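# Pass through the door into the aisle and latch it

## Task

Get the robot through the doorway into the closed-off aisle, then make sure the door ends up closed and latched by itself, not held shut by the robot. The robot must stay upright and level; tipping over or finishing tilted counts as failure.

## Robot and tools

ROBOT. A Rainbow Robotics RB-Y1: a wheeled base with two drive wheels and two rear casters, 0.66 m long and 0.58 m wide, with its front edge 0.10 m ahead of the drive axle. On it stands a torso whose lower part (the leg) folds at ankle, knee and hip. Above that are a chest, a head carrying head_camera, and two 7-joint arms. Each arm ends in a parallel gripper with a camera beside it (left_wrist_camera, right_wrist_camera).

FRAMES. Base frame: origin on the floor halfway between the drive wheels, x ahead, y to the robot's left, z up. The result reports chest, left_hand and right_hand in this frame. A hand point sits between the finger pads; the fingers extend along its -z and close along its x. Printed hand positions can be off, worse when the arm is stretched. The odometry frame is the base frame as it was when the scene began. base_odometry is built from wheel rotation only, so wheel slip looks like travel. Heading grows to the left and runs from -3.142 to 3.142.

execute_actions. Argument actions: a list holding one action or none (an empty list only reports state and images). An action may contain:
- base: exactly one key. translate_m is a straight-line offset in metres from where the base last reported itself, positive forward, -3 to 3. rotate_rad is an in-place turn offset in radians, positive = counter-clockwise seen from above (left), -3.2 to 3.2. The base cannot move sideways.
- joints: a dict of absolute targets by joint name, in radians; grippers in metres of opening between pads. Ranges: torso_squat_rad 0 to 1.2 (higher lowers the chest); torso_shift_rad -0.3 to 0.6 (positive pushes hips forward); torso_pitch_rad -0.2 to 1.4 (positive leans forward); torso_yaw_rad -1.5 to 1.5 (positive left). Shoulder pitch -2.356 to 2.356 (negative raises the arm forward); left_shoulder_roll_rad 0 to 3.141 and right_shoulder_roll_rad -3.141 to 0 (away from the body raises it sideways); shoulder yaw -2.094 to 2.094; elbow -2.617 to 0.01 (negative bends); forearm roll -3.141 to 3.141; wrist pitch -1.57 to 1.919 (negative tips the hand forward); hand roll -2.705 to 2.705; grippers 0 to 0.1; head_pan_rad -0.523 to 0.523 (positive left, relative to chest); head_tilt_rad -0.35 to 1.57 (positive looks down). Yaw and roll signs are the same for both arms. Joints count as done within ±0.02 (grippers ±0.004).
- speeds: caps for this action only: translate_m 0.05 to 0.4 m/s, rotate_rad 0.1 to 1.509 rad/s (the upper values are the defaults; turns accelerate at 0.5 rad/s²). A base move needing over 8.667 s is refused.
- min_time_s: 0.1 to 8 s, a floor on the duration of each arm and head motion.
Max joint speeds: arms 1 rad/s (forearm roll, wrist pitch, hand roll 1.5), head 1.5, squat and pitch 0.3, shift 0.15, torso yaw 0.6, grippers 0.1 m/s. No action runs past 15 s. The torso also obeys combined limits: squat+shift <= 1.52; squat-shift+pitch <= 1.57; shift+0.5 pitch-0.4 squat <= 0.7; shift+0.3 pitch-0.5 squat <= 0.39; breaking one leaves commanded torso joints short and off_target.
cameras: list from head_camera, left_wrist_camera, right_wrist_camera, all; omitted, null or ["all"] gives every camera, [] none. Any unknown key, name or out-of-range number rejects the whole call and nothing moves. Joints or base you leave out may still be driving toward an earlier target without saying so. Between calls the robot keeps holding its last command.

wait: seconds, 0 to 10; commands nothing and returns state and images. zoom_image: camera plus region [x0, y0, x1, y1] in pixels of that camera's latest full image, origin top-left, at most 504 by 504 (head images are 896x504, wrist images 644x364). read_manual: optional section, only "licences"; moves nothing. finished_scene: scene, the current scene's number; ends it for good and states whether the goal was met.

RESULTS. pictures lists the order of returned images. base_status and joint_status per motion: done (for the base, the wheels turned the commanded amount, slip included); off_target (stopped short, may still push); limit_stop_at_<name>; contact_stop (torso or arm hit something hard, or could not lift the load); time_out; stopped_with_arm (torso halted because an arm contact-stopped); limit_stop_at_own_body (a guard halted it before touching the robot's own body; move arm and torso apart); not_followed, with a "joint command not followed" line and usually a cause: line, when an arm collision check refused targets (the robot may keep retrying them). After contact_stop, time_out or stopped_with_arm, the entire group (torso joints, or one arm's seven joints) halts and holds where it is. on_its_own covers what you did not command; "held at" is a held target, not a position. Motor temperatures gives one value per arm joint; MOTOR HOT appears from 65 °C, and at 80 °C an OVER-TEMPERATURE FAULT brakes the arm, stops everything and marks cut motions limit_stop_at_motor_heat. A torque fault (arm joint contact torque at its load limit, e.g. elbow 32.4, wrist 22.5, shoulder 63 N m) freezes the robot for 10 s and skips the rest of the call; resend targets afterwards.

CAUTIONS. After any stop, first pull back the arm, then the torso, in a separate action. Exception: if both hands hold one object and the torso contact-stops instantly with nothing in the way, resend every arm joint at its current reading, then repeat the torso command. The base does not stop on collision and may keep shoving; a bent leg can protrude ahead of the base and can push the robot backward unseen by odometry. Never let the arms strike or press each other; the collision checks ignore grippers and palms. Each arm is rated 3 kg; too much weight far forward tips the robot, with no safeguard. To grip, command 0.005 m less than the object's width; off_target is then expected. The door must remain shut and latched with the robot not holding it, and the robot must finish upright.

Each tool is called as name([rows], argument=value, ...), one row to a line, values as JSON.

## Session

execute_actions(actions=[], cameras=["head_camera"])

Scene clock: 0.00 s.
Motor temperatures (°C, as the motors report them): left_arm=[33 34 31 35 40 38 33] | right_arm=[37 30 30 35 33 34 37]
base_odometry: x=+0.000 y=+0.000 heading=+0.000 (m, m, rad; odometry frame)
base_status: not commanded
joint_positions: torso_squat_rad=+0.350 torso_shift_rad=+0.000 torso_pitch_rad=+0.000 torso_yaw_rad=-0.001 left_shoulder_pitch_rad=+0.021 left_shoulder_roll_rad=+0.017 left_shoulder_yaw_rad=+0.047 left_elbow_rad=-0.102 left_forearm_roll_rad=+0.047 left_wrist_pitch_rad=+0.021 left_hand_roll_rad=+0.032 left_gripper_m=+0.100 right_shoulder_pitch_rad=-0.015 right_shoulder_roll_rad=-0.026 right_shoulder_yaw_rad=-0.014 right_elbow_rad=-0.293 right_forearm_roll_rad=+0.020 right_wrist_pitch_rad=-0.010 right_hand_roll_rad=+0.051 right_gripper_m=+0.100 head_pan_rad=+0.000 head_tilt_rad=+0.401
joint_status: not commanded
chest: x=-0.2283 y=+0.0004 z=+1.2475 quat_wxyz=(+1.000, +0.000, +0.000, +0.000) (m; base frame)
left_hand: x=-0.1981 y=+0.2347 z=+0.5632 quat_wxyz=(+0.997, +0.007, -0.031, +0.065) (m; base frame)
right_hand: x=-0.0736 y=-0.2410 z=+0.5801 quat_wxyz=(+0.987, -0.019, -0.158, +0.032) (m; base frame)
pictures: head_camera
camera_calibration (this result's frames):
head_camera: T_world_to_cam=[[-0.0251601, -0.99918, 0.0317197, -0.0526353], [-0.35054, -0.0208971, -0.936315, 1.33698], [0.93621, -0.0346768, -0.349727, 0.643405], [0, 0, 0, 1]] pos_world=[-0.13502, -0.00234173, 1.47852]
Images, in order (width x height): head_camera 896x504.

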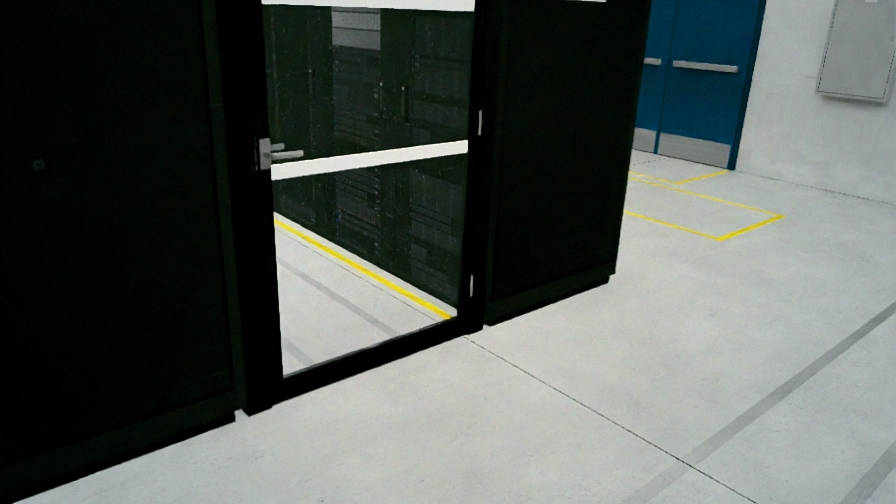

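execute_actions([
  {"base":{"translate_m":0.88},"joints":{"torso_squat_rad":0.2,"torso_yaw_rad":-0.4,"right_shoulder_pitch_rad":-0.01,"right_shoulder_roll_rad":-0.5,"right_shoulder_yaw_rad":0.25,"right_elbow_rad":-2.0,"right_wrist_pitch_rad":0.85,"right_forearm_roll_rad":-0.45,"right_hand_roll_rad":0,"left_gripper_m":0,"left_shoulder_roll_rad":0.3,"head_tilt_rad":0.6}},
], cameras=[])

execute_actions([
  {"base":{"rotate_rad":0.65}},
], cameras=["head_camera"])

execute_actions([
  {"base":{"translate_m":0.5}},
], cameras=["head_camera"])

Scene clock: 6.43 s.
Motor temperatures (°C, as the motors report them): left_arm=[33 34 31 35 40 38 33] | right_arm=[37 31 30 35 33 34 37]
base_odometry: x=+0.880 y=-0.001 heading=-0.001 (m, m, rad; odometry frame)
base_status: done
joint_positions: torso_squat_rad=+0.200 torso_shift_rad=+0.000 torso_pitch_rad=+0.000 torso_yaw_rad=-0.400 left_shoulder_pitch_rad=+0.021 left_shoulder_roll_rad=+0.300 left_shoulder_yaw_rad=+0.047 left_elbow_rad=-0.102 left_forearm_roll_rad=+0.047 left_wrist_pitch_rad=+0.021 left_hand_roll_rad=+0.032 left_gripper_m=+0.000 right_shoulder_pitch_rad=-0.010 right_shoulder_roll_rad=-0.500 right_shoulder_yaw_rad=+0.250 right_elbow_rad=-2.000 right_forearm_roll_rad=-0.450 right_wrist_pitch_rad=+0.850 right_hand_roll_rad=+0.000 right_gripper_m=+0.100 head_pan_rad=+0.000 head_tilt_rad=+0.600
joint_status: all done
chest: x=-0.2283 y=+0.0004 z=+1.2760 quat_wxyz=(+0.980, +0.000, +0.000, -0.199) (m; base frame)
left_hand: x=-0.0270 y=+0.4011 z=+0.6261 quat_wxyz=(+0.978, +0.138, -0.068, -0.139) (m; base frame)
right_hand: x=+0.1148 y=-0.3431 z=+1.0267 quat_wxyz=(+0.879, -0.021, -0.475, +0.019) (m; base frame)
pictures: none
No camera images: the call's "cameras" was empty. Leave "cameras" out to get every camera's image.

Scene clock: 9.17 s.
Motor temperatures (°C, as the motors report them): left_arm=[33 34 31 35 40 38 33] | right_arm=[37 31 30 36 33 34 37]
base_odometry: x=+0.880 y=-0.001 heading=+0.648 (m, m, rad; odometry frame)
base_status: done
joint_positions: torso_squat_rad=+0.200 torso_shift_rad=+0.000 torso_pitch_rad=+0.000 torso_yaw_rad=-0.400 left_shoulder_pitch_rad=+0.021 left_shoulder_roll_rad=+0.300 left_shoulder_yaw_rad=+0.047 left_elbow_rad=-0.102 left_forearm_roll_rad=+0.047 left_wrist_pitch_rad=+0.021 left_hand_roll_rad=+0.032 left_gripper_m=+0.000 right_shoulder_pitch_rad=-0.010 right_shoulder_roll_rad=-0.500 right_shoulder_yaw_rad=+0.250 right_elbow_rad=-2.000 right_forearm_roll_rad=-0.450 right_wrist_pitch_rad=+0.850 right_hand_roll_rad=+0.000 right_gripper_m=+0.100 head_pan_rad=+0.000 head_tilt_rad=+0.600
joint_status: not commanded
chest: x=-0.2283 y=+0.0004 z=+1.2760 quat_wxyz=(+0.980, +0.000, +0.000, -0.199) (m; base frame)
left_hand: x=-0.0270 y=+0.4011 z=+0.6261 quat_wxyz=(+0.978, +0.138, -0.068, -0.139) (m; base frame)
right_hand: x=+0.1148 y=-0.3431 z=+1.0267 quat_wxyz=(+0.879, -0.021, -0.475, +0.019) (m; base frame)
pictures: head_camera
camera_calibration (this result's frames):
head_camera: T_world_to_cam=[[-0.405434, -0.913428, 0.0356677, -0.146367], [-0.495099, 0.18662, -0.848557, 1.20489], [0.76844, -0.361693, -0.5279, 0.880096], [0, 0, 0, 1]] pos_world=[-0.139102, -0.0402282, 1.49224]
Images, in order (width x height): head_camera 896x504.

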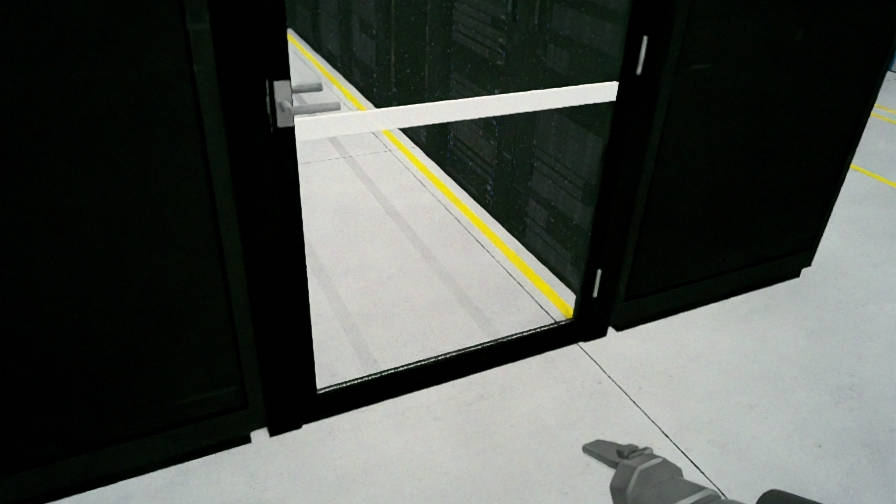

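Scene clock: 11.87 s.
Motor temperatures (°C, as the motors report them): left_arm=[33 34 31 35 40 38 33] | right_arm=[37 31 30 36 33 34 37]
base_odometry: x=+1.278 y=+0.302 heading=+0.649 (m, m, rad; odometry frame)
base_status: done
joint_positions: torso_squat_rad=+0.200 torso_shift_rad=+0.000 torso_pitch_rad=+0.000 torso_yaw_rad=-0.400 left_shoulder_pitch_rad=+0.021 left_shoulder_roll_rad=+0.300 left_shoulder_yaw_rad=+0.047 left_elbow_rad=-0.102 left_forearm_roll_rad=+0.047 left_wrist_pitch_rad=+0.021 left_hand_roll_rad=+0.032 left_gripper_m=+0.000 right_shoulder_pitch_rad=-0.010 right_shoulder_roll_rad=-0.500 right_shoulder_yaw_rad=+0.250 right_elbow_rad=-2.000 right_forearm_roll_rad=-0.450 right_wrist_pitch_rad=+0.850 right_hand_roll_rad=+0.000 right_gripper_m=+0.100 head_pan_rad=+0.000 head_tilt_rad=+0.600
joint_status: not commanded
chest: x=-0.2282 y=+0.0004 z=+1.2760 quat_wxyz=(+0.980, +0.000, +0.000, -0.199) (m; base frame)
left_hand: x=-0.0269 y=+0.4011 z=+0.6261 quat_wxyz=(+0.978, +0.138, -0.068, -0.139) (m; base frame)
right_hand: x=+0.1148 y=-0.3431 z=+1.0266 quat_wxyz=(+0.879, -0.021, -0.475, +0.019) (m; base frame)
pictures: head_camera
camera_calibration (this result's frames):
head_camera: T_world_to_cam=[[-0.405434, -0.913428, 0.0356715, -0.146362], [-0.495107, 0.18662, -0.848553, 1.2049], [0.768435, -0.361693, -0.527907, 0.880087], [0, 0, 0, 1]] pos_world=[-0.139077, -0.0402282, 1.49224]
Images, in order (width x height): head_camera 896x504.

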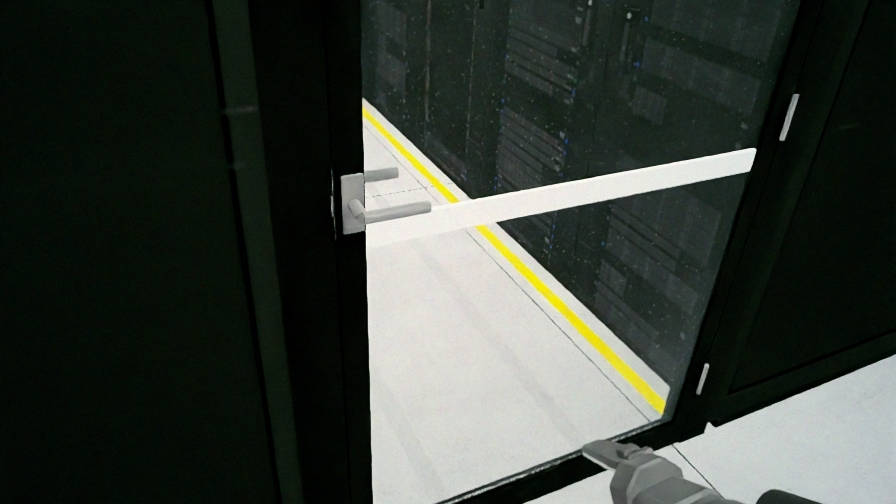

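execute_actions([
  {"base":{"translate_m":0.55},"joints":{"torso_squat_rad":0.29,"head_tilt_rad":0.9,"head_pan_rad":-0.2}},
])

Scene clock: 17.00 s.
Motor temperatures (°C, as the motors report them): left_arm=[33 34 31 35 40 38 33] | right_arm=[37 31 30 36 33 34 37]
base_odometry: x=+1.716 y=+0.634 heading=+0.650 (m, m, rad; odometry frame)
base_status: done
joint_positions: torso_squat_rad=+0.290 torso_shift_rad=+0.000 torso_pitch_rad=+0.000 torso_yaw_rad=-0.400 left_shoulder_pitch_rad=+0.021 left_shoulder_roll_rad=+0.300 left_shoulder_yaw_rad=+0.047 left_elbow_rad=-0.102 left_forearm_roll_rad=+0.047 left_wrist_pitch_rad=+0.021 left_hand_roll_rad=+0.032 left_gripper_m=+0.000 right_shoulder_pitch_rad=-0.010 right_shoulder_roll_rad=-0.500 right_shoulder_yaw_rad=+0.250 right_elbow_rad=-2.000 right_forearm_roll_rad=-0.450 right_wrist_pitch_rad=+0.850 right_hand_roll_rad=+0.000 right_gripper_m=+0.100 head_pan_rad=-0.200 head_tilt_rad=+0.900
joint_status: all done
chest: x=-0.2283 y=+0.0004 z=+1.2607 quat_wxyz=(+0.980, +0.000, +0.000, -0.199) (m; base frame)
left_hand: x=-0.0269 y=+0.4011 z=+0.6108 quat_wxyz=(+0.978, +0.138, -0.068, -0.139) (m; base frame)
right_hand: x=+0.1148 y=-0.3431 z=+1.0114 quat_wxyz=(+0.879, -0.021, -0.475, +0.019) (m; base frame)
pictures: head_camera, left_wrist_camera, right_wrist_camera
camera_calibration (this result's frames):
head_camera: T_world_to_cam=[[-0.569416, -0.82112, 0.0390672, -0.184181], [-0.635485, 0.409544, -0.654547, 0.881087], [0.521462, -0.397537, -0.755011, 1.15213], [0, 0, 0, 1]] pos_world=[-0.14575, -0.0540644, 1.45378]
left_wrist_camera: T_world_to_cam=[[0.956997, -0.266953, 0.11355, 0.0640808], [-0.290074, -0.875374, 0.386753, 0.137959], [-0.00384681, -0.403059, -0.915166, 0.808251], [0, 0, 0, 1]] pos_world=[-0.0181978, 0.463645, 0.679051]
right_wrist_camera: T_world_to_cam=[[-0.518686, -0.0596623, -0.852881, 0.899695], [-0.5716, 0.76604, 0.294035, 0.056514], [0.635797, 0.640019, -0.431437, 0.665817], [0, 0, 0, 1]] pos_world=[0.0756375, -0.41575, 1.03797]
Images, in order (width x height): head_camera 896x504, left_wrist_camera 644x364, right_wrist_camera 644x364.

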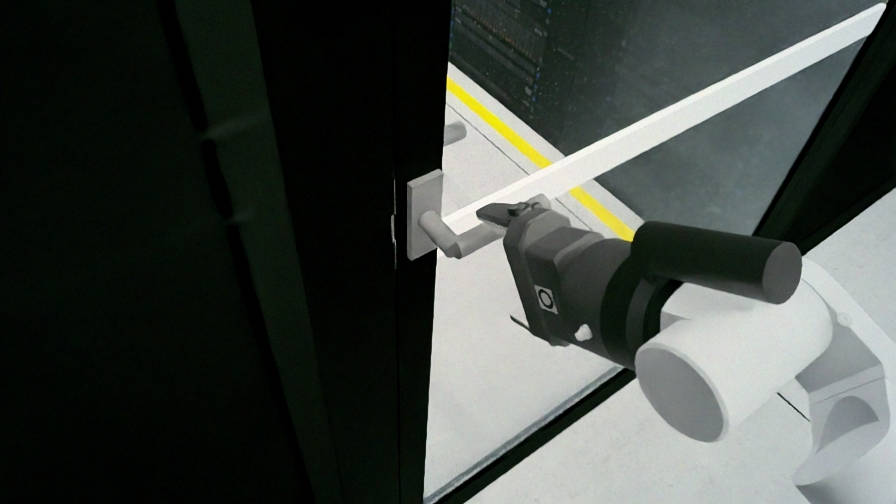

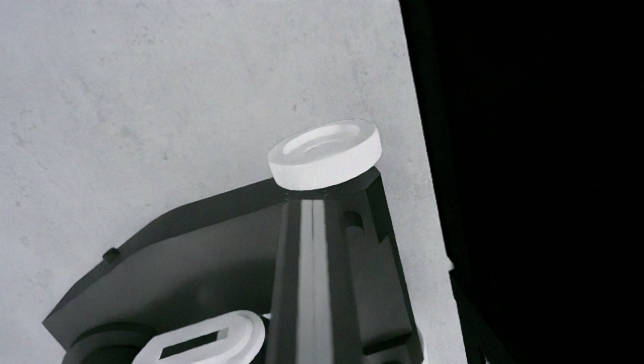

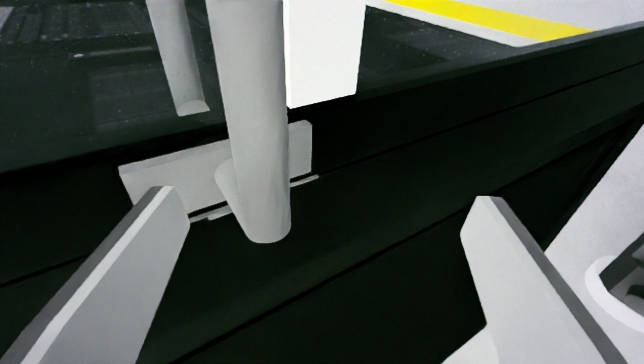

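execute_actions([
  {"base":{"translate_m":0.055},"joints":{"right_shoulder_yaw_rad":0.21}},
], cameras=[])

execute_actions([
  {"joints":{"right_gripper_m":0.01}},
], cameras=["right_wrist_camera"])

execute_actions([
  {"joints":{"right_elbow_rad":-1.9,"right_forearm_roll_rad":-0.7,"right_hand_roll_rad":-0.7},"min_time_s":2.5},
], cameras=["head_camera"])

execute_actions([
  {"base":{"translate_m":-0.1},"speeds":{"translate_m":0.07}},
], cameras=[])

execute_actions([
  {"base":{"translate_m":-0.22},"speeds":{"translate_m":0.08},"joints":{"right_shoulder_yaw_rad":0.08,"right_hand_roll_rad":-0.2},"min_time_s":3},
], cameras=[])

execute_actions([
  {"joints":{"left_shoulder_pitch_rad":-1.6,"left_shoulder_roll_rad":0.15,"left_shoulder_yaw_rad":-1.5,"left_elbow_rad":-0.3,"left_wrist_pitch_rad":-0.4,"head_tilt_rad":0.5}},
], cameras=["head_camera"])

Scene clock: 22.60 s.
Motor temperatures (°C, as the motors report them): left_arm=[33 34 31 35 40 38 33] | right_arm=[37 31 30 36 33 34 37]
base_odometry: x=+1.760 y=+0.668 heading=+0.650 (m, m, rad; odometry frame)
base_status: done
joint_positions: torso_squat_rad=+0.290 torso_shift_rad=+0.000 torso_pitch_rad=+0.000 torso_yaw_rad=-0.400 left_shoulder_pitch_rad=+0.021 left_shoulder_roll_rad=+0.300 left_shoulder_yaw_rad=+0.047 left_elbow_rad=-0.102 left_forearm_roll_rad=+0.047 left_wrist_pitch_rad=+0.021 left_hand_roll_rad=+0.032 left_gripper_m=+0.000 right_shoulder_pitch_rad=-0.010 right_shoulder_roll_rad=-0.500 right_shoulder_yaw_rad=+0.210 right_elbow_rad=-2.000 right_forearm_roll_rad=-0.450 right_wrist_pitch_rad=+0.850 right_hand_roll_rad=+0.000 right_gripper_m=+0.100 head_pan_rad=-0.200 head_tilt_rad=+0.900
joint_status: all done
chest: x=-0.2282 y=+0.0004 z=+1.2607 quat_wxyz=(+0.980, +0.000, +0.000, -0.199) (m; base frame)
left_hand: x=-0.0270 y=+0.4010 z=+0.6108 quat_wxyz=(+0.978, +0.138, -0.068, -0.139) (m; base frame)
right_hand: x=+0.1153 y=-0.3603 z=+1.0200 quat_wxyz=(+0.875, -0.033, -0.483, +0.005) (m; base frame)
pictures: none
No camera images: the call's "cameras" was empty. Leave "cameras" out to get every camera's image.

Scene clock: 24.00 s.
Motor temperatures (°C, as the motors report them): left_arm=[33 34 31 35 40 38 33] | right_arm=[38 31 30 36 33 34 37]
base_odometry: x=+1.760 y=+0.668 heading=+0.650 (m, m, rad; odometry frame)
base_status: not commanded
joint_positions: torso_squat_rad=+0.290 torso_shift_rad=+0.000 torso_pitch_rad=+0.000 torso_yaw_rad=-0.400 left_shoulder_pitch_rad=+0.021 left_shoulder_roll_rad=+0.300 left_shoulder_yaw_rad=+0.047 left_elbow_rad=-0.102 left_forearm_roll_rad=+0.047 left_wrist_pitch_rad=+0.021 left_hand_roll_rad=+0.032 left_gripper_m=+0.000 right_shoulder_pitch_rad=-0.001 right_shoulder_roll_rad=-0.501 right_shoulder_yaw_rad=+0.213 right_elbow_rad=-1.994 right_forearm_roll_rad=-0.450 right_wrist_pitch_rad=+0.854 right_hand_roll_rad=+0.000 right_gripper_m=+0.020 head_pan_rad=-0.200 head_tilt_rad=+0.900
joint_status: right_gripper_m off_target (ended at +0.020, target +0.010)
chest: x=-0.2283 y=+0.0001 z=+1.2607 quat_wxyz=(+0.980, +0.000, +0.000, -0.199) (m; base frame)
left_hand: x=-0.0271 y=+0.4011 z=+0.6110 quat_wxyz=(+0.978, +0.138, -0.068, -0.139) (m; base frame)
right_hand: x=+0.1108 y=-0.3609 z=+1.0118 quat_wxyz=(+0.880, -0.031, -0.474, +0.002) (m; base frame)
pictures: right_wrist_camera
camera_calibration (this result's frames):
right_wrist_camera: T_world_to_cam=[[-0.522182, -0.0414477, -0.851826, 0.902793], [-0.541063, 0.788168, 0.29333, 0.0730573], [0.659224, 0.614063, -0.433993, 0.670514], [0, 0, 0, 1]] pos_world=[0.0689323, -0.431901, 1.03859]
Images, in order (width x height): right_wrist_camera 644x364.

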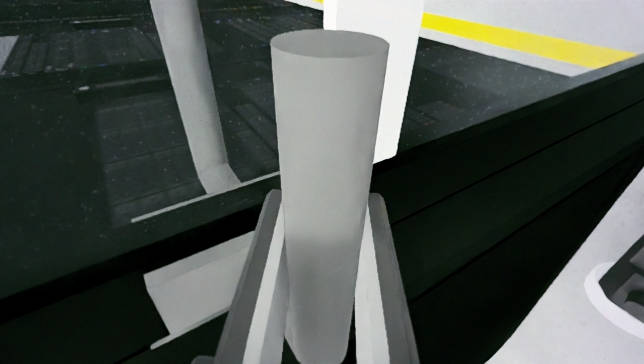

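Scene clock: 26.80 s.
Motor temperatures (°C, as the motors report them): left_arm=[33 34 31 35 40 38 33] | right_arm=[38 31 30 36 34 35 37]
base_odometry: x=+1.760 y=+0.668 heading=+0.650 (m, m, rad; odometry frame)
base_status: not commanded
joint_positions: torso_squat_rad=+0.290 torso_shift_rad=+0.000 torso_pitch_rad=+0.000 torso_yaw_rad=-0.400 left_shoulder_pitch_rad=+0.021 left_shoulder_roll_rad=+0.300 left_shoulder_yaw_rad=+0.047 left_elbow_rad=-0.102 left_forearm_roll_rad=+0.047 left_wrist_pitch_rad=+0.021 left_hand_roll_rad=+0.032 left_gripper_m=+0.000 right_shoulder_pitch_rad=-0.010 right_shoulder_roll_rad=-0.502 right_shoulder_yaw_rad=+0.209 right_elbow_rad=-1.899 right_forearm_roll_rad=-0.699 right_wrist_pitch_rad=+0.850 right_hand_roll_rad=-0.700 right_gripper_m=+0.025 head_pan_rad=-0.200 head_tilt_rad=+0.900
joint_status: all done
chest: x=-0.2281 y=+0.0000 z=+1.2607 quat_wxyz=(+0.980, +0.000, +0.000, -0.199) (m; base frame)
left_hand: x=-0.0270 y=+0.4010 z=+0.6109 quat_wxyz=(+0.978, +0.138, -0.068, -0.139) (m; base frame)
right_hand: x=+0.1064 y=-0.3387 z=+0.9830 quat_wxyz=(+0.820, +0.229, -0.389, -0.353) (m; base frame)
pictures: head_camera
camera_calibration (this result's frames):
head_camera: T_world_to_cam=[[-0.569476, -0.82109, 0.038842, -0.184103], [-0.635671, 0.409933, -0.654123, 0.880763], [0.521171, -0.397198, -0.75539, 1.15231], [0, 0, 0, 1]] pos_world=[-0.145518, -0.0545233, 1.45372]
Images, in order (width x height): head_camera 896x504.

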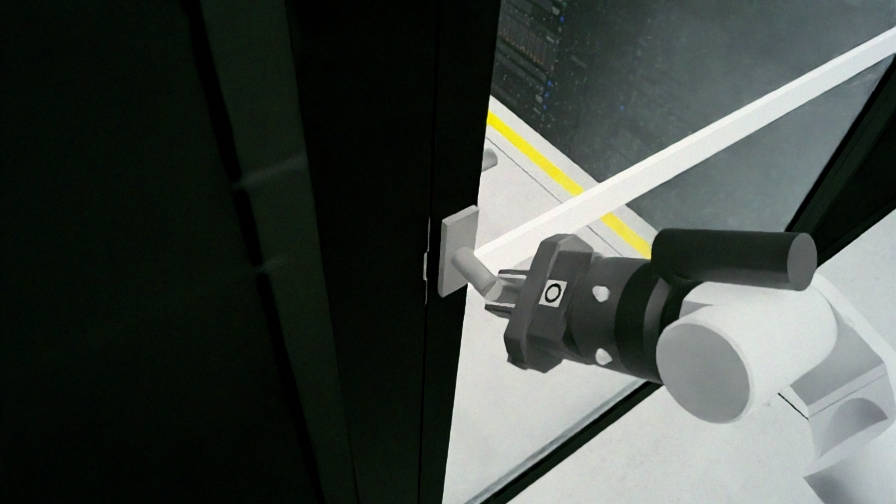

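Scene clock: 28.87 s.
Motor temperatures (°C, as the motors report them): left_arm=[33 34 31 35 40 38 33] | right_arm=[38 31 30 37 34 34 37]
base_odometry: x=+1.681 y=+0.607 heading=+0.649 (m, m, rad; odometry frame)
base_status: done
joint_positions: torso_squat_rad=+0.290 torso_shift_rad=+0.000 torso_pitch_rad=+0.000 torso_yaw_rad=-0.400 left_shoulder_pitch_rad=+0.021 left_shoulder_roll_rad=+0.300 left_shoulder_yaw_rad=+0.047 left_elbow_rad=-0.102 left_forearm_roll_rad=+0.047 left_wrist_pitch_rad=+0.021 left_hand_roll_rad=+0.032 left_gripper_m=+0.000 right_shoulder_pitch_rad=-0.012 right_shoulder_roll_rad=-0.503 right_shoulder_yaw_rad=+0.205 right_elbow_rad=-1.898 right_forearm_roll_rad=-0.698 right_wrist_pitch_rad=+0.849 right_hand_roll_rad=-0.700 right_gripper_m=+0.022 head_pan_rad=-0.200 head_tilt_rad=+0.900
joint_status: not commanded
chest: x=-0.2279 y=-0.0001 z=+1.2607 quat_wxyz=(+0.980, +0.000, +0.000, -0.199) (m; base frame)
left_hand: x=-0.0270 y=+0.4009 z=+0.6110 quat_wxyz=(+0.978, +0.138, -0.068, -0.139) (m; base frame)
right_hand: x=+0.1072 y=-0.3413 z=+0.9843 quat_wxyz=(+0.819, +0.227, -0.391, -0.353) (m; base frame)
pictures: none
No camera images: the call's "cameras" was empty. Leave "cameras" out to get every camera's image.

Scene clock: 32.37 s.
Motor temperatures (°C, as the motors report them): left_arm=[33 34 31 35 40 38 33] | right_arm=[38 31 30 37 34 34 37]
base_odometry: x=+1.505 y=+0.474 heading=+0.651 (m, m, rad; odometry frame)
base_status: done
joint_positions: torso_squat_rad=+0.290 torso_shift_rad=+0.000 torso_pitch_rad=+0.000 torso_yaw_rad=-0.400 left_shoulder_pitch_rad=+0.021 left_shoulder_roll_rad=+0.300 left_shoulder_yaw_rad=+0.047 left_elbow_rad=-0.102 left_forearm_roll_rad=+0.047 left_wrist_pitch_rad=+0.021 left_hand_roll_rad=+0.032 left_gripper_m=+0.000 right_shoulder_pitch_rad=-0.011 right_shoulder_roll_rad=-0.501 right_shoulder_yaw_rad=+0.079 right_elbow_rad=-1.899 right_forearm_roll_rad=-0.699 right_wrist_pitch_rad=+0.849 right_hand_roll_rad=-0.200 right_gripper_m=+0.021 head_pan_rad=-0.200 head_tilt_rad=+0.900
joint_status: all done
chest: x=-0.2279 y=+0.0001 z=+1.2607 quat_wxyz=(+0.980, +0.000, +0.000, -0.199) (m; base frame)
left_hand: x=-0.0271 y=+0.4011 z=+0.6109 quat_wxyz=(+0.978, +0.138, -0.068, -0.139) (m; base frame)
right_hand: x=+0.1087 y=-0.3940 z=+1.0124 quat_wxyz=(+0.860, +0.095, -0.468, -0.180) (m; base frame)
pictures: none
No camera images: the call's "cameras" was empty. Leave "cameras" out to get every camera's image.

Scene clock: 34.70 s.
Motor temperatures (°C, as the motors report them): left_arm=[33 34 31 35 40 38 33] | right_arm=[38 31 30 37 34 34 37]
base_odometry: x=+1.505 y=+0.474 heading=+0.651 (m, m, rad; odometry frame)
base_status: not commanded
joint_positions: torso_squat_rad=+0.290 torso_shift_rad=+0.000 torso_pitch_rad=+0.000 torso_yaw_rad=-0.400 left_shoulder_pitch_rad=-1.600 left_shoulder_roll_rad=+0.150 left_shoulder_yaw_rad=-1.500 left_elbow_rad=-0.300 left_forearm_roll_rad=+0.047 left_wrist_pitch_rad=-0.400 left_hand_roll_rad=+0.032 left_gripper_m=+0.000 right_shoulder_pitch_rad=-0.012 right_shoulder_roll_rad=-0.500 right_shoulder_yaw_rad=+0.079 right_elbow_rad=-1.900 right_forearm_roll_rad=-0.700 right_wrist_pitch_rad=+0.849 right_hand_roll_rad=-0.200 right_gripper_m=+0.021 head_pan_rad=-0.200 head_tilt_rad=+0.500
joint_status: all done
chest: x=-0.2280 y=+0.0003 z=+1.2607 quat_wxyz=(+0.980, +0.000, +0.000, -0.199) (m; base frame)
left_hand: x=+0.3167 y=-0.3727 z=+1.2550 quat_wxyz=(+0.066, +0.126, -0.624, -0.768) (m; base frame)
right_hand: x=+0.1092 y=-0.3935 z=+1.0132 quat_wxyz=(+0.860, +0.096, -0.469, -0.179) (m; base frame)
pictures: head_camera
camera_calibration (this result's frames):
head_camera: T_world_to_cam=[[-0.581241, -0.813035, 0.0336453, -0.178579], [-0.376323, 0.231915, -0.896993, 1.28792], [0.721484, -0.534031, -0.440762, 0.733279], [0, 0, 0, 1]] pos_world=[-0.148173, -0.0522846, 1.48447]
Images, in order (width x height): head_camera 896x504.

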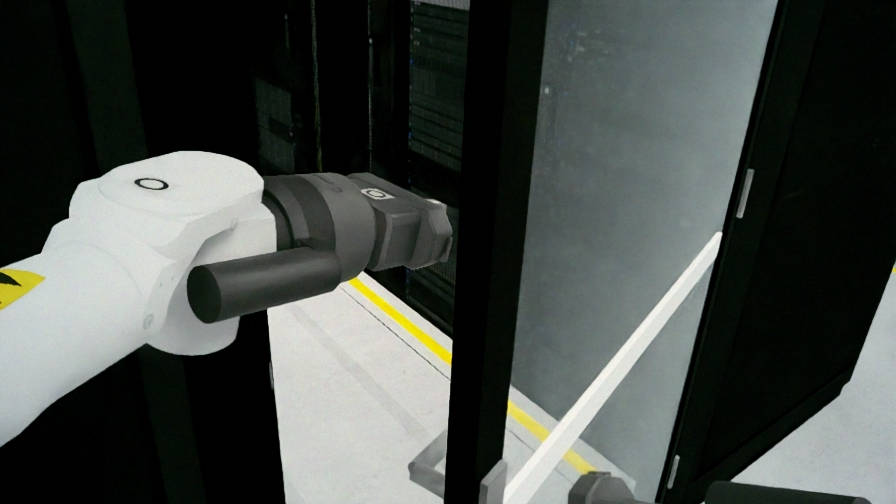

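Slightly safer margins this time.

execute_actions([
  {"joints":{"right_gripper_m":0.1}},
], cameras=[])

execute_actions([
  {"joints":{"right_shoulder_pitch_rad":0.5}},
], cameras=[])

execute_actions([
  {"joints":{"right_shoulder_pitch_rad":0.2,"right_shoulder_roll_rad":-0.05,"right_elbow_rad":-0.3,"right_wrist_pitch_rad":0,"right_forearm_roll_rad":0}},
], cameras=[])

execute_actions([
  {"base":{"rotate_rad":-0.65},"speeds":{"rotate_rad":0.3}},
], cameras=[])

execute_actions([
  {"joints":{"torso_yaw_rad":-0.05},"base":{"rotate_rad":-0.4}},
], cameras=[])

execute_actions([
  {"joints":{"torso_yaw_rad":0.28},"base":{"rotate_rad":-0.45}},
], cameras=["head_camera"])

execute_actions([
  {"base":{"translate_m":0.74},"speeds":{"translate_m":0.15}},
], cameras=["head_camera"])

execute_actions([
  {"base":{"rotate_rad":1.5},"joints":{"torso_yaw_rad":0,"left_shoulder_pitch_rad":0,"left_shoulder_yaw_rad":0,"left_shoulder_roll_rad":0.02,"left_wrist_pitch_rad":0,"head_pan_rad":0,"head_tilt_rad":0.8},"min_time_s":3},
], cameras=["head_camera"])

Scene clock: 40.73 s.
Motor temperatures (°C, as the motors report them): left_arm=[33 34 31 35 40 38 33] | right_arm=[38 31 30 37 34 34 37]
base_odometry: x=+1.505 y=+0.474 heading=+0.651 (m, m, rad; odometry frame)
base_status: not commanded
joint_positions: torso_squat_rad=+0.290 torso_shift_rad=+0.000 torso_pitch_rad=+0.000 torso_yaw_rad=-0.400 left_shoulder_pitch_rad=-1.600 left_shoulder_roll_rad=+0.152 left_shoulder_yaw_rad=-1.500 left_elbow_rad=-0.299 left_forearm_roll_rad=+0.047 left_wrist_pitch_rad=-0.399 left_hand_roll_rad=+0.032 left_gripper_m=+0.000 right_shoulder_pitch_rad=-0.010 right_shoulder_roll_rad=-0.500 right_shoulder_yaw_rad=+0.080 right_elbow_rad=-1.900 right_forearm_roll_rad=-0.700 right_wrist_pitch_rad=+0.850 right_hand_roll_rad=-0.200 right_gripper_m=+0.100 head_pan_rad=-0.200 head_tilt_rad=+0.500
joint_status: all done
chest: x=-0.2279 y=+0.0005 z=+1.2607 quat_wxyz=(+0.980, -0.001, +0.000, -0.199) (m; base frame)
left_hand: x=+0.3188 y=-0.3711 z=+1.2552 quat_wxyz=(+0.068, +0.127, -0.624, -0.768) (m; base frame)
right_hand: x=+0.1086 y=-0.3930 z=+1.0124 quat_wxyz=(+0.860, +0.096, -0.468, -0.180) (m; base frame)
pictures: none
No camera images: the call's "cameras" was empty. Leave "cameras" out to get every camera's image.

Scene clock: 41.90 s.
Motor temperatures (°C, as the motors report them): left_arm=[33 34 31 35 40 38 33] | right_arm=[38 31 30 37 34 34 37]
base_odometry: x=+1.505 y=+0.474 heading=+0.651 (m, m, rad; odometry frame)
base_status: not commanded
joint_positions: torso_squat_rad=+0.290 torso_shift_rad=+0.000 torso_pitch_rad=+0.000 torso_yaw_rad=-0.400 left_shoulder_pitch_rad=-1.599 left_shoulder_roll_rad=+0.152 left_shoulder_yaw_rad=-1.500 left_elbow_rad=-0.299 left_forearm_roll_rad=+0.047 left_wrist_pitch_rad=-0.399 left_hand_roll_rad=+0.032 left_gripper_m=+0.000 right_shoulder_pitch_rad=+0.500 right_shoulder_roll_rad=-0.500 right_shoulder_yaw_rad=+0.080 right_elbow_rad=-1.900 right_forearm_roll_rad=-0.700 right_wrist_pitch_rad=+0.850 right_hand_roll_rad=-0.200 right_gripper_m=+0.100 head_pan_rad=-0.200 head_tilt_rad=+0.500
joint_status: all done
chest: x=-0.2279 y=+0.0005 z=+1.2607 quat_wxyz=(+0.980, -0.001, +0.000, -0.199) (m; base frame)
left_hand: x=+0.3188 y=-0.3710 z=+1.2552 quat_wxyz=(+0.068, +0.127, -0.624, -0.768) (m; base frame)
right_hand: x=-0.1115 y=-0.3694 z=+0.8371 quat_wxyz=(+0.910, +0.092, -0.256, -0.312) (m; base frame)
pictures: none
No camera images: the call's "cameras" was empty. Leave "cameras" out to get every camera's image.

Scene clock: 44.20 s.
Motor temperatures (°C, as the motors report them): left_arm=[33 34 31 35 40 38 33] | right_arm=[38 31 30 37 34 34 37]
base_odometry: x=+1.505 y=+0.474 heading=+0.651 (m, m, rad; odometry frame)
base_status: not commanded
joint_positions: torso_squat_rad=+0.290 torso_shift_rad=+0.000 torso_pitch_rad=+0.000 torso_yaw_rad=-0.400 left_shoulder_pitch_rad=-1.599 left_shoulder_roll_rad=+0.152 left_shoulder_yaw_rad=-1.500 left_elbow_rad=-0.299 left_forearm_roll_rad=+0.047 left_wrist_pitch_rad=-0.399 left_hand_roll_rad=+0.032 left_gripper_m=+0.000 right_shoulder_pitch_rad=+0.200 right_shoulder_roll_rad=-0.050 right_shoulder_yaw_rad=+0.080 right_elbow_rad=-0.300 right_forearm_roll_rad=+0.000 right_wrist_pitch_rad=+0.000 right_hand_roll_rad=-0.200 right_gripper_m=+0.100 head_pan_rad=-0.200 head_tilt_rad=+0.500
joint_status: all done
chest: x=-0.2279 y=+0.0005 z=+1.2607 quat_wxyz=(+0.980, +0.000, +0.000, -0.199) (m; base frame)
left_hand: x=+0.3188 y=-0.3710 z=+1.2551 quat_wxyz=(+0.068, +0.127, -0.624, -0.768) (m; base frame)
right_hand: x=-0.3256 y=-0.2314 z=+0.5777 quat_wxyz=(+0.957, -0.025, -0.052, -0.284) (m; base frame)
pictures: none
No camera images: the call's "cameras" was empty. Leave "cameras" out to get every camera's image.

Scene clock: 56.17 s.
Motor temperatures (°C, as the motors report them): left_arm=[34 35 31 37 40 45 33] | right_arm=[38 31 30 36 34 34 37]
TORQUE FAULT: left_wrist_pitch_rad reached its load limit. The robot stopped for 10 seconds, dropped its targets and accepts commands again. The stop added 9.2 s to the call and to motion_time.
base_odometry: x=+1.506 y=+0.474 heading=+0.120 (m, m, rad; odometry frame)
base_status: rotate_rad torque_fault (by the wheels' count: -0.530 of -0.650)
joint_positions: torso_squat_rad=+0.289 torso_shift_rad=+0.002 torso_pitch_rad=+0.003 torso_yaw_rad=-0.400 left_shoulder_pitch_rad=-1.600 left_shoulder_roll_rad=+0.165 left_shoulder_yaw_rad=-1.500 left_elbow_rad=-0.287 left_forearm_roll_rad=+0.047 left_wrist_pitch_rad=-0.389 left_hand_roll_rad=+0.032 left_gripper_m=+0.000 right_shoulder_pitch_rad=+0.200 right_shoulder_roll_rad=-0.050 right_shoulder_yaw_rad=+0.080 right_elbow_rad=-0.300 right_forearm_roll_rad=+0.000 right_wrist_pitch_rad=+0.000 right_hand_roll_rad=-0.200 right_gripper_m=+0.100 head_pan_rad=-0.200 head_tilt_rad=+0.500
joint_status: not commanded
chest: x=-0.2256 y=-0.0006 z=+1.2608 quat_wxyz=(+0.980, +0.000, +0.002, -0.199) (m; base frame)
left_hand: x=+0.3353 y=-0.3631 z=+1.2576 quat_wxyz=(+0.079, +0.140, -0.623, -0.765) (m; base frame)
right_hand: x=-0.3255 y=-0.2313 z=+0.5778 quat_wxyz=(+0.957, -0.025, -0.050, -0.284) (m; base frame)
pictures: none
No camera images: the call's "cameras" was empty. Leave "cameras" out to get every camera's image.

not run: a stop came earlier in this reply.

not run: a stop came earlier in this reply.

not run: a stop came earlier in this reply.

not run: a stop came earlier in this reply.

execute_actions([
  {"joints":{"torso_yaw_rad":-0.2,"head_tilt_rad":0.9}},
], cameras=["head_camera"])

execute_actions([
  {"base":{"rotate_rad":-0.4},"speeds":{"rotate_rad":0.2}},
], cameras=[])

execute_actions([
  {"joints":{"torso_yaw_rad":0.05},"base":{"rotate_rad":-0.3}},
], cameras=[])

execute_actions([
  {"joints":{"torso_yaw_rad":0.25,"head_tilt_rad":0.5},"base":{"rotate_rad":-0.27}},
], cameras=["head_camera"])

Scene clock: 68.20 s.
Motor temperatures (°C, as the motors report them): left_arm=[34 35 31 37 40 45 33] | right_arm=[37 31 30 36 34 34 37]
TORQUE FAULT: left_wrist_pitch_rad reached its load limit. The robot stopped for 10 seconds, dropped its targets and accepts commands again. The stop added 9.1 s to the call and to motion_time.
base_odometry: x=+1.506 y=+0.474 heading=+0.120 (m, m, rad; odometry frame)
base_status: not commanded
joint_positions: torso_squat_rad=+0.289 torso_shift_rad=+0.004 torso_pitch_rad=+0.007 torso_yaw_rad=-0.319 left_shoulder_pitch_rad=-1.600 left_shoulder_roll_rad=+0.167 left_shoulder_yaw_rad=-1.500 left_elbow_rad=-0.286 left_forearm_roll_rad=+0.047 left_wrist_pitch_rad=-0.388 left_hand_roll_rad=+0.032 left_gripper_m=+0.000 right_shoulder_pitch_rad=+0.200 right_shoulder_roll_rad=-0.050 right_shoulder_yaw_rad=+0.080 right_elbow_rad=-0.300 right_forearm_roll_rad=+0.000 right_wrist_pitch_rad=+0.000 right_hand_roll_rad=-0.200 right_gripper_m=+0.100 head_pan_rad=-0.200 head_tilt_rad=+0.911
joint_status: torso_yaw_rad torque_fault (moved +0.080 of +0.200); the others done
on_its_own: torso_yaw_rad is held at -0.320, not at your -0.200, since a torque_fault
chest: x=-0.2232 y=+0.0003 z=+1.2609 quat_wxyz=(+0.987, -0.001, +0.003, -0.159) (m; base frame)
left_hand: x=+0.3667 y=-0.3148 z=+1.2569 quat_wxyz=(+0.112, +0.165, -0.618, -0.761) (m; base frame)
right_hand: x=-0.3065 y=-0.2385 z=+0.5784 quat_wxyz=(+0.968, -0.024, -0.050, -0.246) (m; base frame)
pictures: head_camera
camera_calibration (this result's frames):
head_camera: T_world_to_cam=[[-0.500765, -0.864523, 0.0428189, -0.170744], [-0.677287, 0.360547, -0.641318, 0.856994], [0.538996, -0.35015, -0.766079, 1.16903], [0, 0, 0, 1]] pos_world=[-0.135176, -0.0472607, 1.45249]
Images, in order (width x height): head_camera 896x504.

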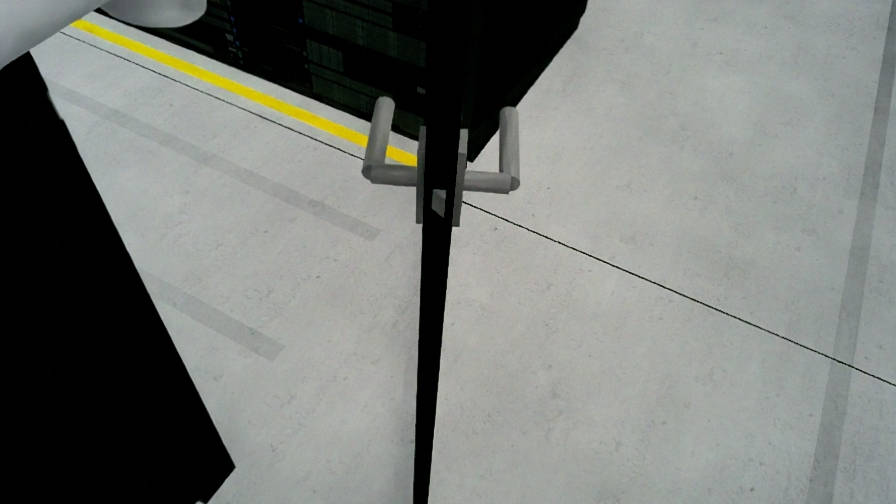

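not run: a stop came earlier in this reply.

not run: a stop came earlier in this reply.

not run: a stop came earlier in this reply.

execute_actions([
  {"joints":{"torso_yaw_rad":-0.05,"head_tilt_rad":0.45},"base":{"rotate_rad":-0.35}},
], cameras=["head_camera"])

execute_actions([
  {"base":{"translate_m":0.08}},
], cameras=[])

execute_actions([
  {"joints":{"torso_yaw_rad":0.2},"base":{"rotate_rad":-0.62},"speeds":{"rotate_rad":0.3}},
], cameras=["head_camera"])

Scene clock: 72.33 s.
Motor temperatures (°C, as the motors report them): left_arm=[34 34 31 37 40 44 33] | right_arm=[37 31 30 36 34 34 37]
base_odometry: x=+1.506 y=+0.474 heading=-0.229 (m, m, rad; odometry frame)
base_status: done
joint_positions: torso_squat_rad=+0.289 torso_shift_rad=+0.003 torso_pitch_rad=+0.006 torso_yaw_rad=-0.050 left_shoulder_pitch_rad=-1.600 left_shoulder_roll_rad=+0.166 left_shoulder_yaw_rad=-1.500 left_elbow_rad=-0.287 left_forearm_roll_rad=+0.047 left_wrist_pitch_rad=-0.389 left_hand_roll_rad=+0.032 left_gripper_m=+0.000 right_shoulder_pitch_rad=+0.200 right_shoulder_roll_rad=-0.050 right_shoulder_yaw_rad=+0.080 right_elbow_rad=-0.300 right_forearm_roll_rad=+0.000 right_wrist_pitch_rad=+0.000 right_hand_roll_rad=-0.200 right_gripper_m=+0.100 head_pan_rad=-0.200 head_tilt_rad=+0.450
joint_status: all done
chest: x=-0.2238 y=+0.0007 z=+1.2609 quat_wxyz=(+1.000, -0.001, +0.003, -0.025) (m; base frame)
left_hand: x=+0.4279 y=-0.1469 z=+1.2565 quat_wxyz=(+0.213, +0.246, -0.590, -0.739) (m; base frame)
right_hand: x=-0.2402 y=-0.2508 z=+0.5780 quat_wxyz=(+0.992, -0.017, -0.053, -0.113) (m; base frame)
pictures: head_camera
camera_calibration (this result's frames):
head_camera: T_world_to_cam=[[-0.268429, -0.962668, 0.0348854, -0.106995], [-0.39487, 0.0769284, -0.91551, 1.31206], [0.878649, -0.259524, -0.400779, 0.705606], [0, 0, 0, 1]] pos_world=[-0.130605, -0.0208136, 1.48773]
Images, in order (width x height): head_camera 896x504.

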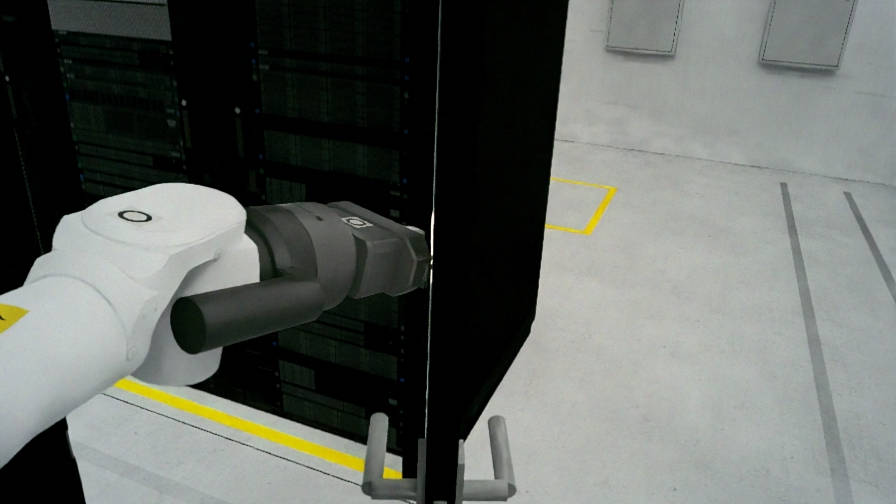

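Scene clock: 73.77 s.
Motor temperatures (°C, as the motors report them): left_arm=[34 34 31 37 40 44 33] | right_arm=[37 31 30 36 34 34 37]
base_odometry: x=+1.584 y=+0.456 heading=-0.230 (m, m, rad; odometry frame)
base_status: done
joint_positions: torso_squat_rad=+0.289 torso_shift_rad=+0.004 torso_pitch_rad=+0.006 torso_yaw_rad=-0.050 left_shoulder_pitch_rad=-1.600 left_shoulder_roll_rad=+0.166 left_shoulder_yaw_rad=-1.500 left_elbow_rad=-0.287 left_forearm_roll_rad=+0.047 left_wrist_pitch_rad=-0.389 left_hand_roll_rad=+0.032 left_gripper_m=+0.000 right_shoulder_pitch_rad=+0.200 right_shoulder_roll_rad=-0.050 right_shoulder_yaw_rad=+0.080 right_elbow_rad=-0.300 right_forearm_roll_rad=+0.000 right_wrist_pitch_rad=+0.000 right_hand_roll_rad=-0.200 right_gripper_m=+0.100 head_pan_rad=-0.200 head_tilt_rad=+0.450
joint_status: not commanded
chest: x=-0.2237 y=+0.0007 z=+1.2609 quat_wxyz=(+1.000, -0.001, +0.003, -0.025) (m; base frame)
left_hand: x=+0.4279 y=-0.1470 z=+1.2562 quat_wxyz=(+0.213, +0.245, -0.590, -0.740) (m; base frame)
right_hand: x=-0.2401 y=-0.2508 z=+0.5780 quat_wxyz=(+0.992, -0.017, -0.053, -0.113) (m; base frame)
pictures: none
No camera images: the call's "cameras" was empty. Leave "cameras" out to get every camera's image.

Scene clock: 76.83 s.
Motor temperatures (°C, as the motors report them): left_arm=[34 34 31 37 40 43 33] | right_arm=[37 31 30 36 34 34 37]
base_odometry: x=+1.584 y=+0.456 heading=-0.849 (m, m, rad; odometry frame)
base_status: done
joint_positions: torso_squat_rad=+0.289 torso_shift_rad=+0.003 torso_pitch_rad=+0.006 torso_yaw_rad=+0.200 left_shoulder_pitch_rad=-1.600 left_shoulder_roll_rad=+0.166 left_shoulder_yaw_rad=-1.500 left_elbow_rad=-0.286 left_forearm_roll_rad=+0.047 left_wrist_pitch_rad=-0.388 left_hand_roll_rad=+0.032 left_gripper_m=+0.000 right_shoulder_pitch_rad=+0.200 right_shoulder_roll_rad=-0.050 right_shoulder_yaw_rad=+0.080 right_elbow_rad=-0.300 right_forearm_roll_rad=+0.000 right_wrist_pitch_rad=+0.000 right_hand_roll_rad=-0.200 right_gripper_m=+0.100 head_pan_rad=-0.200 head_tilt_rad=+0.450
joint_status: all done
chest: x=-0.2239 y=+0.0008 z=+1.2609 quat_wxyz=(+0.995, +0.000, +0.003, +0.100) (m; base frame)
left_hand: x=+0.4441 y=+0.0194 z=+1.2563 quat_wxyz=(+0.303, +0.318, -0.554, -0.708) (m; base frame)
right_hand: x=-0.1778 y=-0.2461 z=+0.5777 quat_wxyz=(+0.998, -0.009, -0.054, +0.011) (m; base frame)
pictures: head_camera
camera_calibration (this result's frames):
head_camera: T_world_to_cam=[[-0.0218341, -0.999199, 0.0335262, -0.0500251], [-0.401905, -0.0219329, -0.915419, 1.31038], [0.915421, -0.0334617, -0.401104, 0.714217], [0, 0, 0, 1]] pos_world=[-0.128252, 0.00265427, 1.4877]
Images, in order (width x height): head_camera 896x504.

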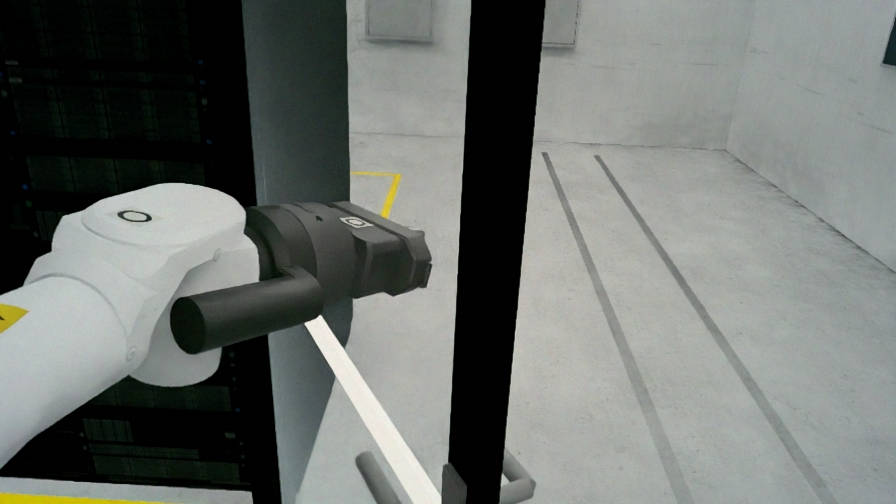

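execute_actions([
  {"base":{"rotate_rad":-0.12}},
], cameras=[])

execute_actions([
  {"base":{"translate_m":0.68},"speeds":{"translate_m":0.12}},
], cameras=[])

execute_actions([
  {"base":{"rotate_rad":1.55},"joints":{"torso_yaw_rad":0,"left_shoulder_pitch_rad":0,"left_shoulder_yaw_rad":0,"left_shoulder_roll_rad":0.02,"left_wrist_pitch_rad":0,"head_pan_rad":0,"head_tilt_rad":0.8},"min_time_s":3},
], cameras=["head_camera"])

Scene clock: 80.33 s.
Motor temperatures (°C, as the motors report them): left_arm=[34 34 31 37 40 43 33] | right_arm=[37 31 30 36 34 34 37]
base_odometry: x=+1.583 y=+0.456 heading=-0.968 (m, m, rad; odometry frame)
base_status: done
joint_positions: torso_squat_rad=+0.289 torso_shift_rad=+0.003 torso_pitch_rad=+0.006 torso_yaw_rad=+0.200 left_shoulder_pitch_rad=-1.600 left_shoulder_roll_rad=+0.166 left_shoulder_yaw_rad=-1.500 left_elbow_rad=-0.287 left_forearm_roll_rad=+0.047 left_wrist_pitch_rad=-0.389 left_hand_roll_rad=+0.032 left_gripper_m=+0.000 right_shoulder_pitch_rad=+0.200 right_shoulder_roll_rad=-0.050 right_shoulder_yaw_rad=+0.080 right_elbow_rad=-0.300 right_forearm_roll_rad=+0.000 right_wrist_pitch_rad=+0.000 right_hand_roll_rad=-0.200 right_gripper_m=+0.100 head_pan_rad=-0.200 head_tilt_rad=+0.450
joint_status: not commanded
chest: x=-0.2240 y=+0.0007 z=+1.2609 quat_wxyz=(+0.995, +0.000, +0.003, +0.100) (m; base frame)
left_hand: x=+0.4439 y=+0.0191 z=+1.2562 quat_wxyz=(+0.303, +0.317, -0.554, -0.708) (m; base frame)
right_hand: x=-0.1778 y=-0.2461 z=+0.5777 quat_wxyz=(+0.998, -0.009, -0.054, +0.011) (m; base frame)
pictures: none
No camera images: the call's "cameras" was empty. Leave "cameras" out to get every camera's image.

Scene clock: 86.70 s.
Motor temperatures (°C, as the motors report them): left_arm=[34 34 31 36 40 42 33] | right_arm=[37 31 30 36 34 34 37]
base_odometry: x=+1.969 y=-0.104 heading=-0.969 (m, m, rad; odometry frame)
base_status: done
joint_positions: torso_squat_rad=+0.289 torso_shift_rad=+0.003 torso_pitch_rad=+0.005 torso_yaw_rad=+0.200 left_shoulder_pitch_rad=-1.600 left_shoulder_roll_rad=+0.163 left_shoulder_yaw_rad=-1.500 left_elbow_rad=-0.288 left_forearm_roll_rad=+0.047 left_wrist_pitch_rad=-0.390 left_hand_roll_rad=+0.032 left_gripper_m=+0.000 right_shoulder_pitch_rad=+0.200 right_shoulder_roll_rad=-0.050 right_shoulder_yaw_rad=+0.080 right_elbow_rad=-0.300 right_forearm_roll_rad=+0.000 right_wrist_pitch_rad=+0.000 right_hand_roll_rad=-0.200 right_gripper_m=+0.100 head_pan_rad=-0.200 head_tilt_rad=+0.450
joint_status: not commanded
chest: x=-0.2242 y=+0.0004 z=+1.2609 quat_wxyz=(+0.995, +0.000, +0.003, +0.100) (m; base frame)
left_hand: x=+0.4426 y=+0.0155 z=+1.2560 quat_wxyz=(+0.301, +0.316, -0.555, -0.709) (m; base frame)
right_hand: x=-0.1779 y=-0.2461 z=+0.5776 quat_wxyz=(+0.998, -0.009, -0.054, +0.011) (m; base frame)
pictures: none
No camera images: the call's "cameras" was empty. Leave "cameras" out to get every camera's image.

Scene clock: 90.80 s.
Motor temperatures (°C, as the motors report them): left_arm=[34 34 31 36 40 42 33] | right_arm=[37 31 30 36 33 34 37]
base_odometry: x=+1.968 y=-0.104 heading=+0.581 (m, m, rad; odometry frame)
base_status: done
joint_positions: torso_squat_rad=+0.289 torso_shift_rad=+0.003 torso_pitch_rad=+0.005 torso_yaw_rad=+0.000 left_shoulder_pitch_rad=+0.000 left_shoulder_roll_rad=+0.020 left_shoulder_yaw_rad=+0.000 left_elbow_rad=-0.288 left_forearm_roll_rad=+0.047 left_wrist_pitch_rad=+0.000 left_hand_roll_rad=+0.032 left_gripper_m=+0.000 right_shoulder_pitch_rad=+0.200 right_shoulder_roll_rad=-0.049 right_shoulder_yaw_rad=+0.080 right_elbow_rad=-0.300 right_forearm_roll_rad=+0.000 right_wrist_pitch_rad=+0.000 right_hand_roll_rad=-0.200 right_gripper_m=+0.100 head_pan_rad=+0.000 head_tilt_rad=+0.800
joint_status: all done
chest: x=-0.2241 y=+0.0005 z=+1.2609 quat_wxyz=(+1.000, +0.000, +0.003, +0.000) (m; base frame)
left_hand: x=-0.0885 y=+0.2349 z=+0.5887 quat_wxyz=(+0.989, +0.004, -0.141, +0.038) (m; base frame)
right_hand: x=-0.2275 y=-0.2499 z=+0.5778 quat_wxyz=(+0.995, -0.014, -0.053, -0.089) (m; base frame)
pictures: head_camera
camera_calibration (this result's frames):
head_camera: T_world_to_cam=[[-0.00992049, -0.9992, 0.0387467, -0.0599968], [-0.691194, -0.021149, -0.72236, 0.970183], [0.722601, -0.0339476, -0.690431, 1.09777], [0, 0, 0, 1]] pos_world=[-0.123258, -0.00216381, 1.46108]
Images, in order (width x height): head_camera 896x504.

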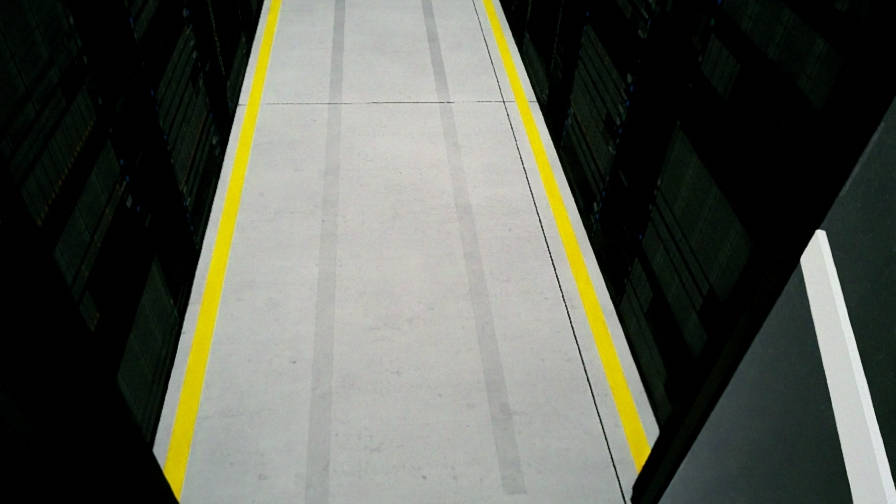

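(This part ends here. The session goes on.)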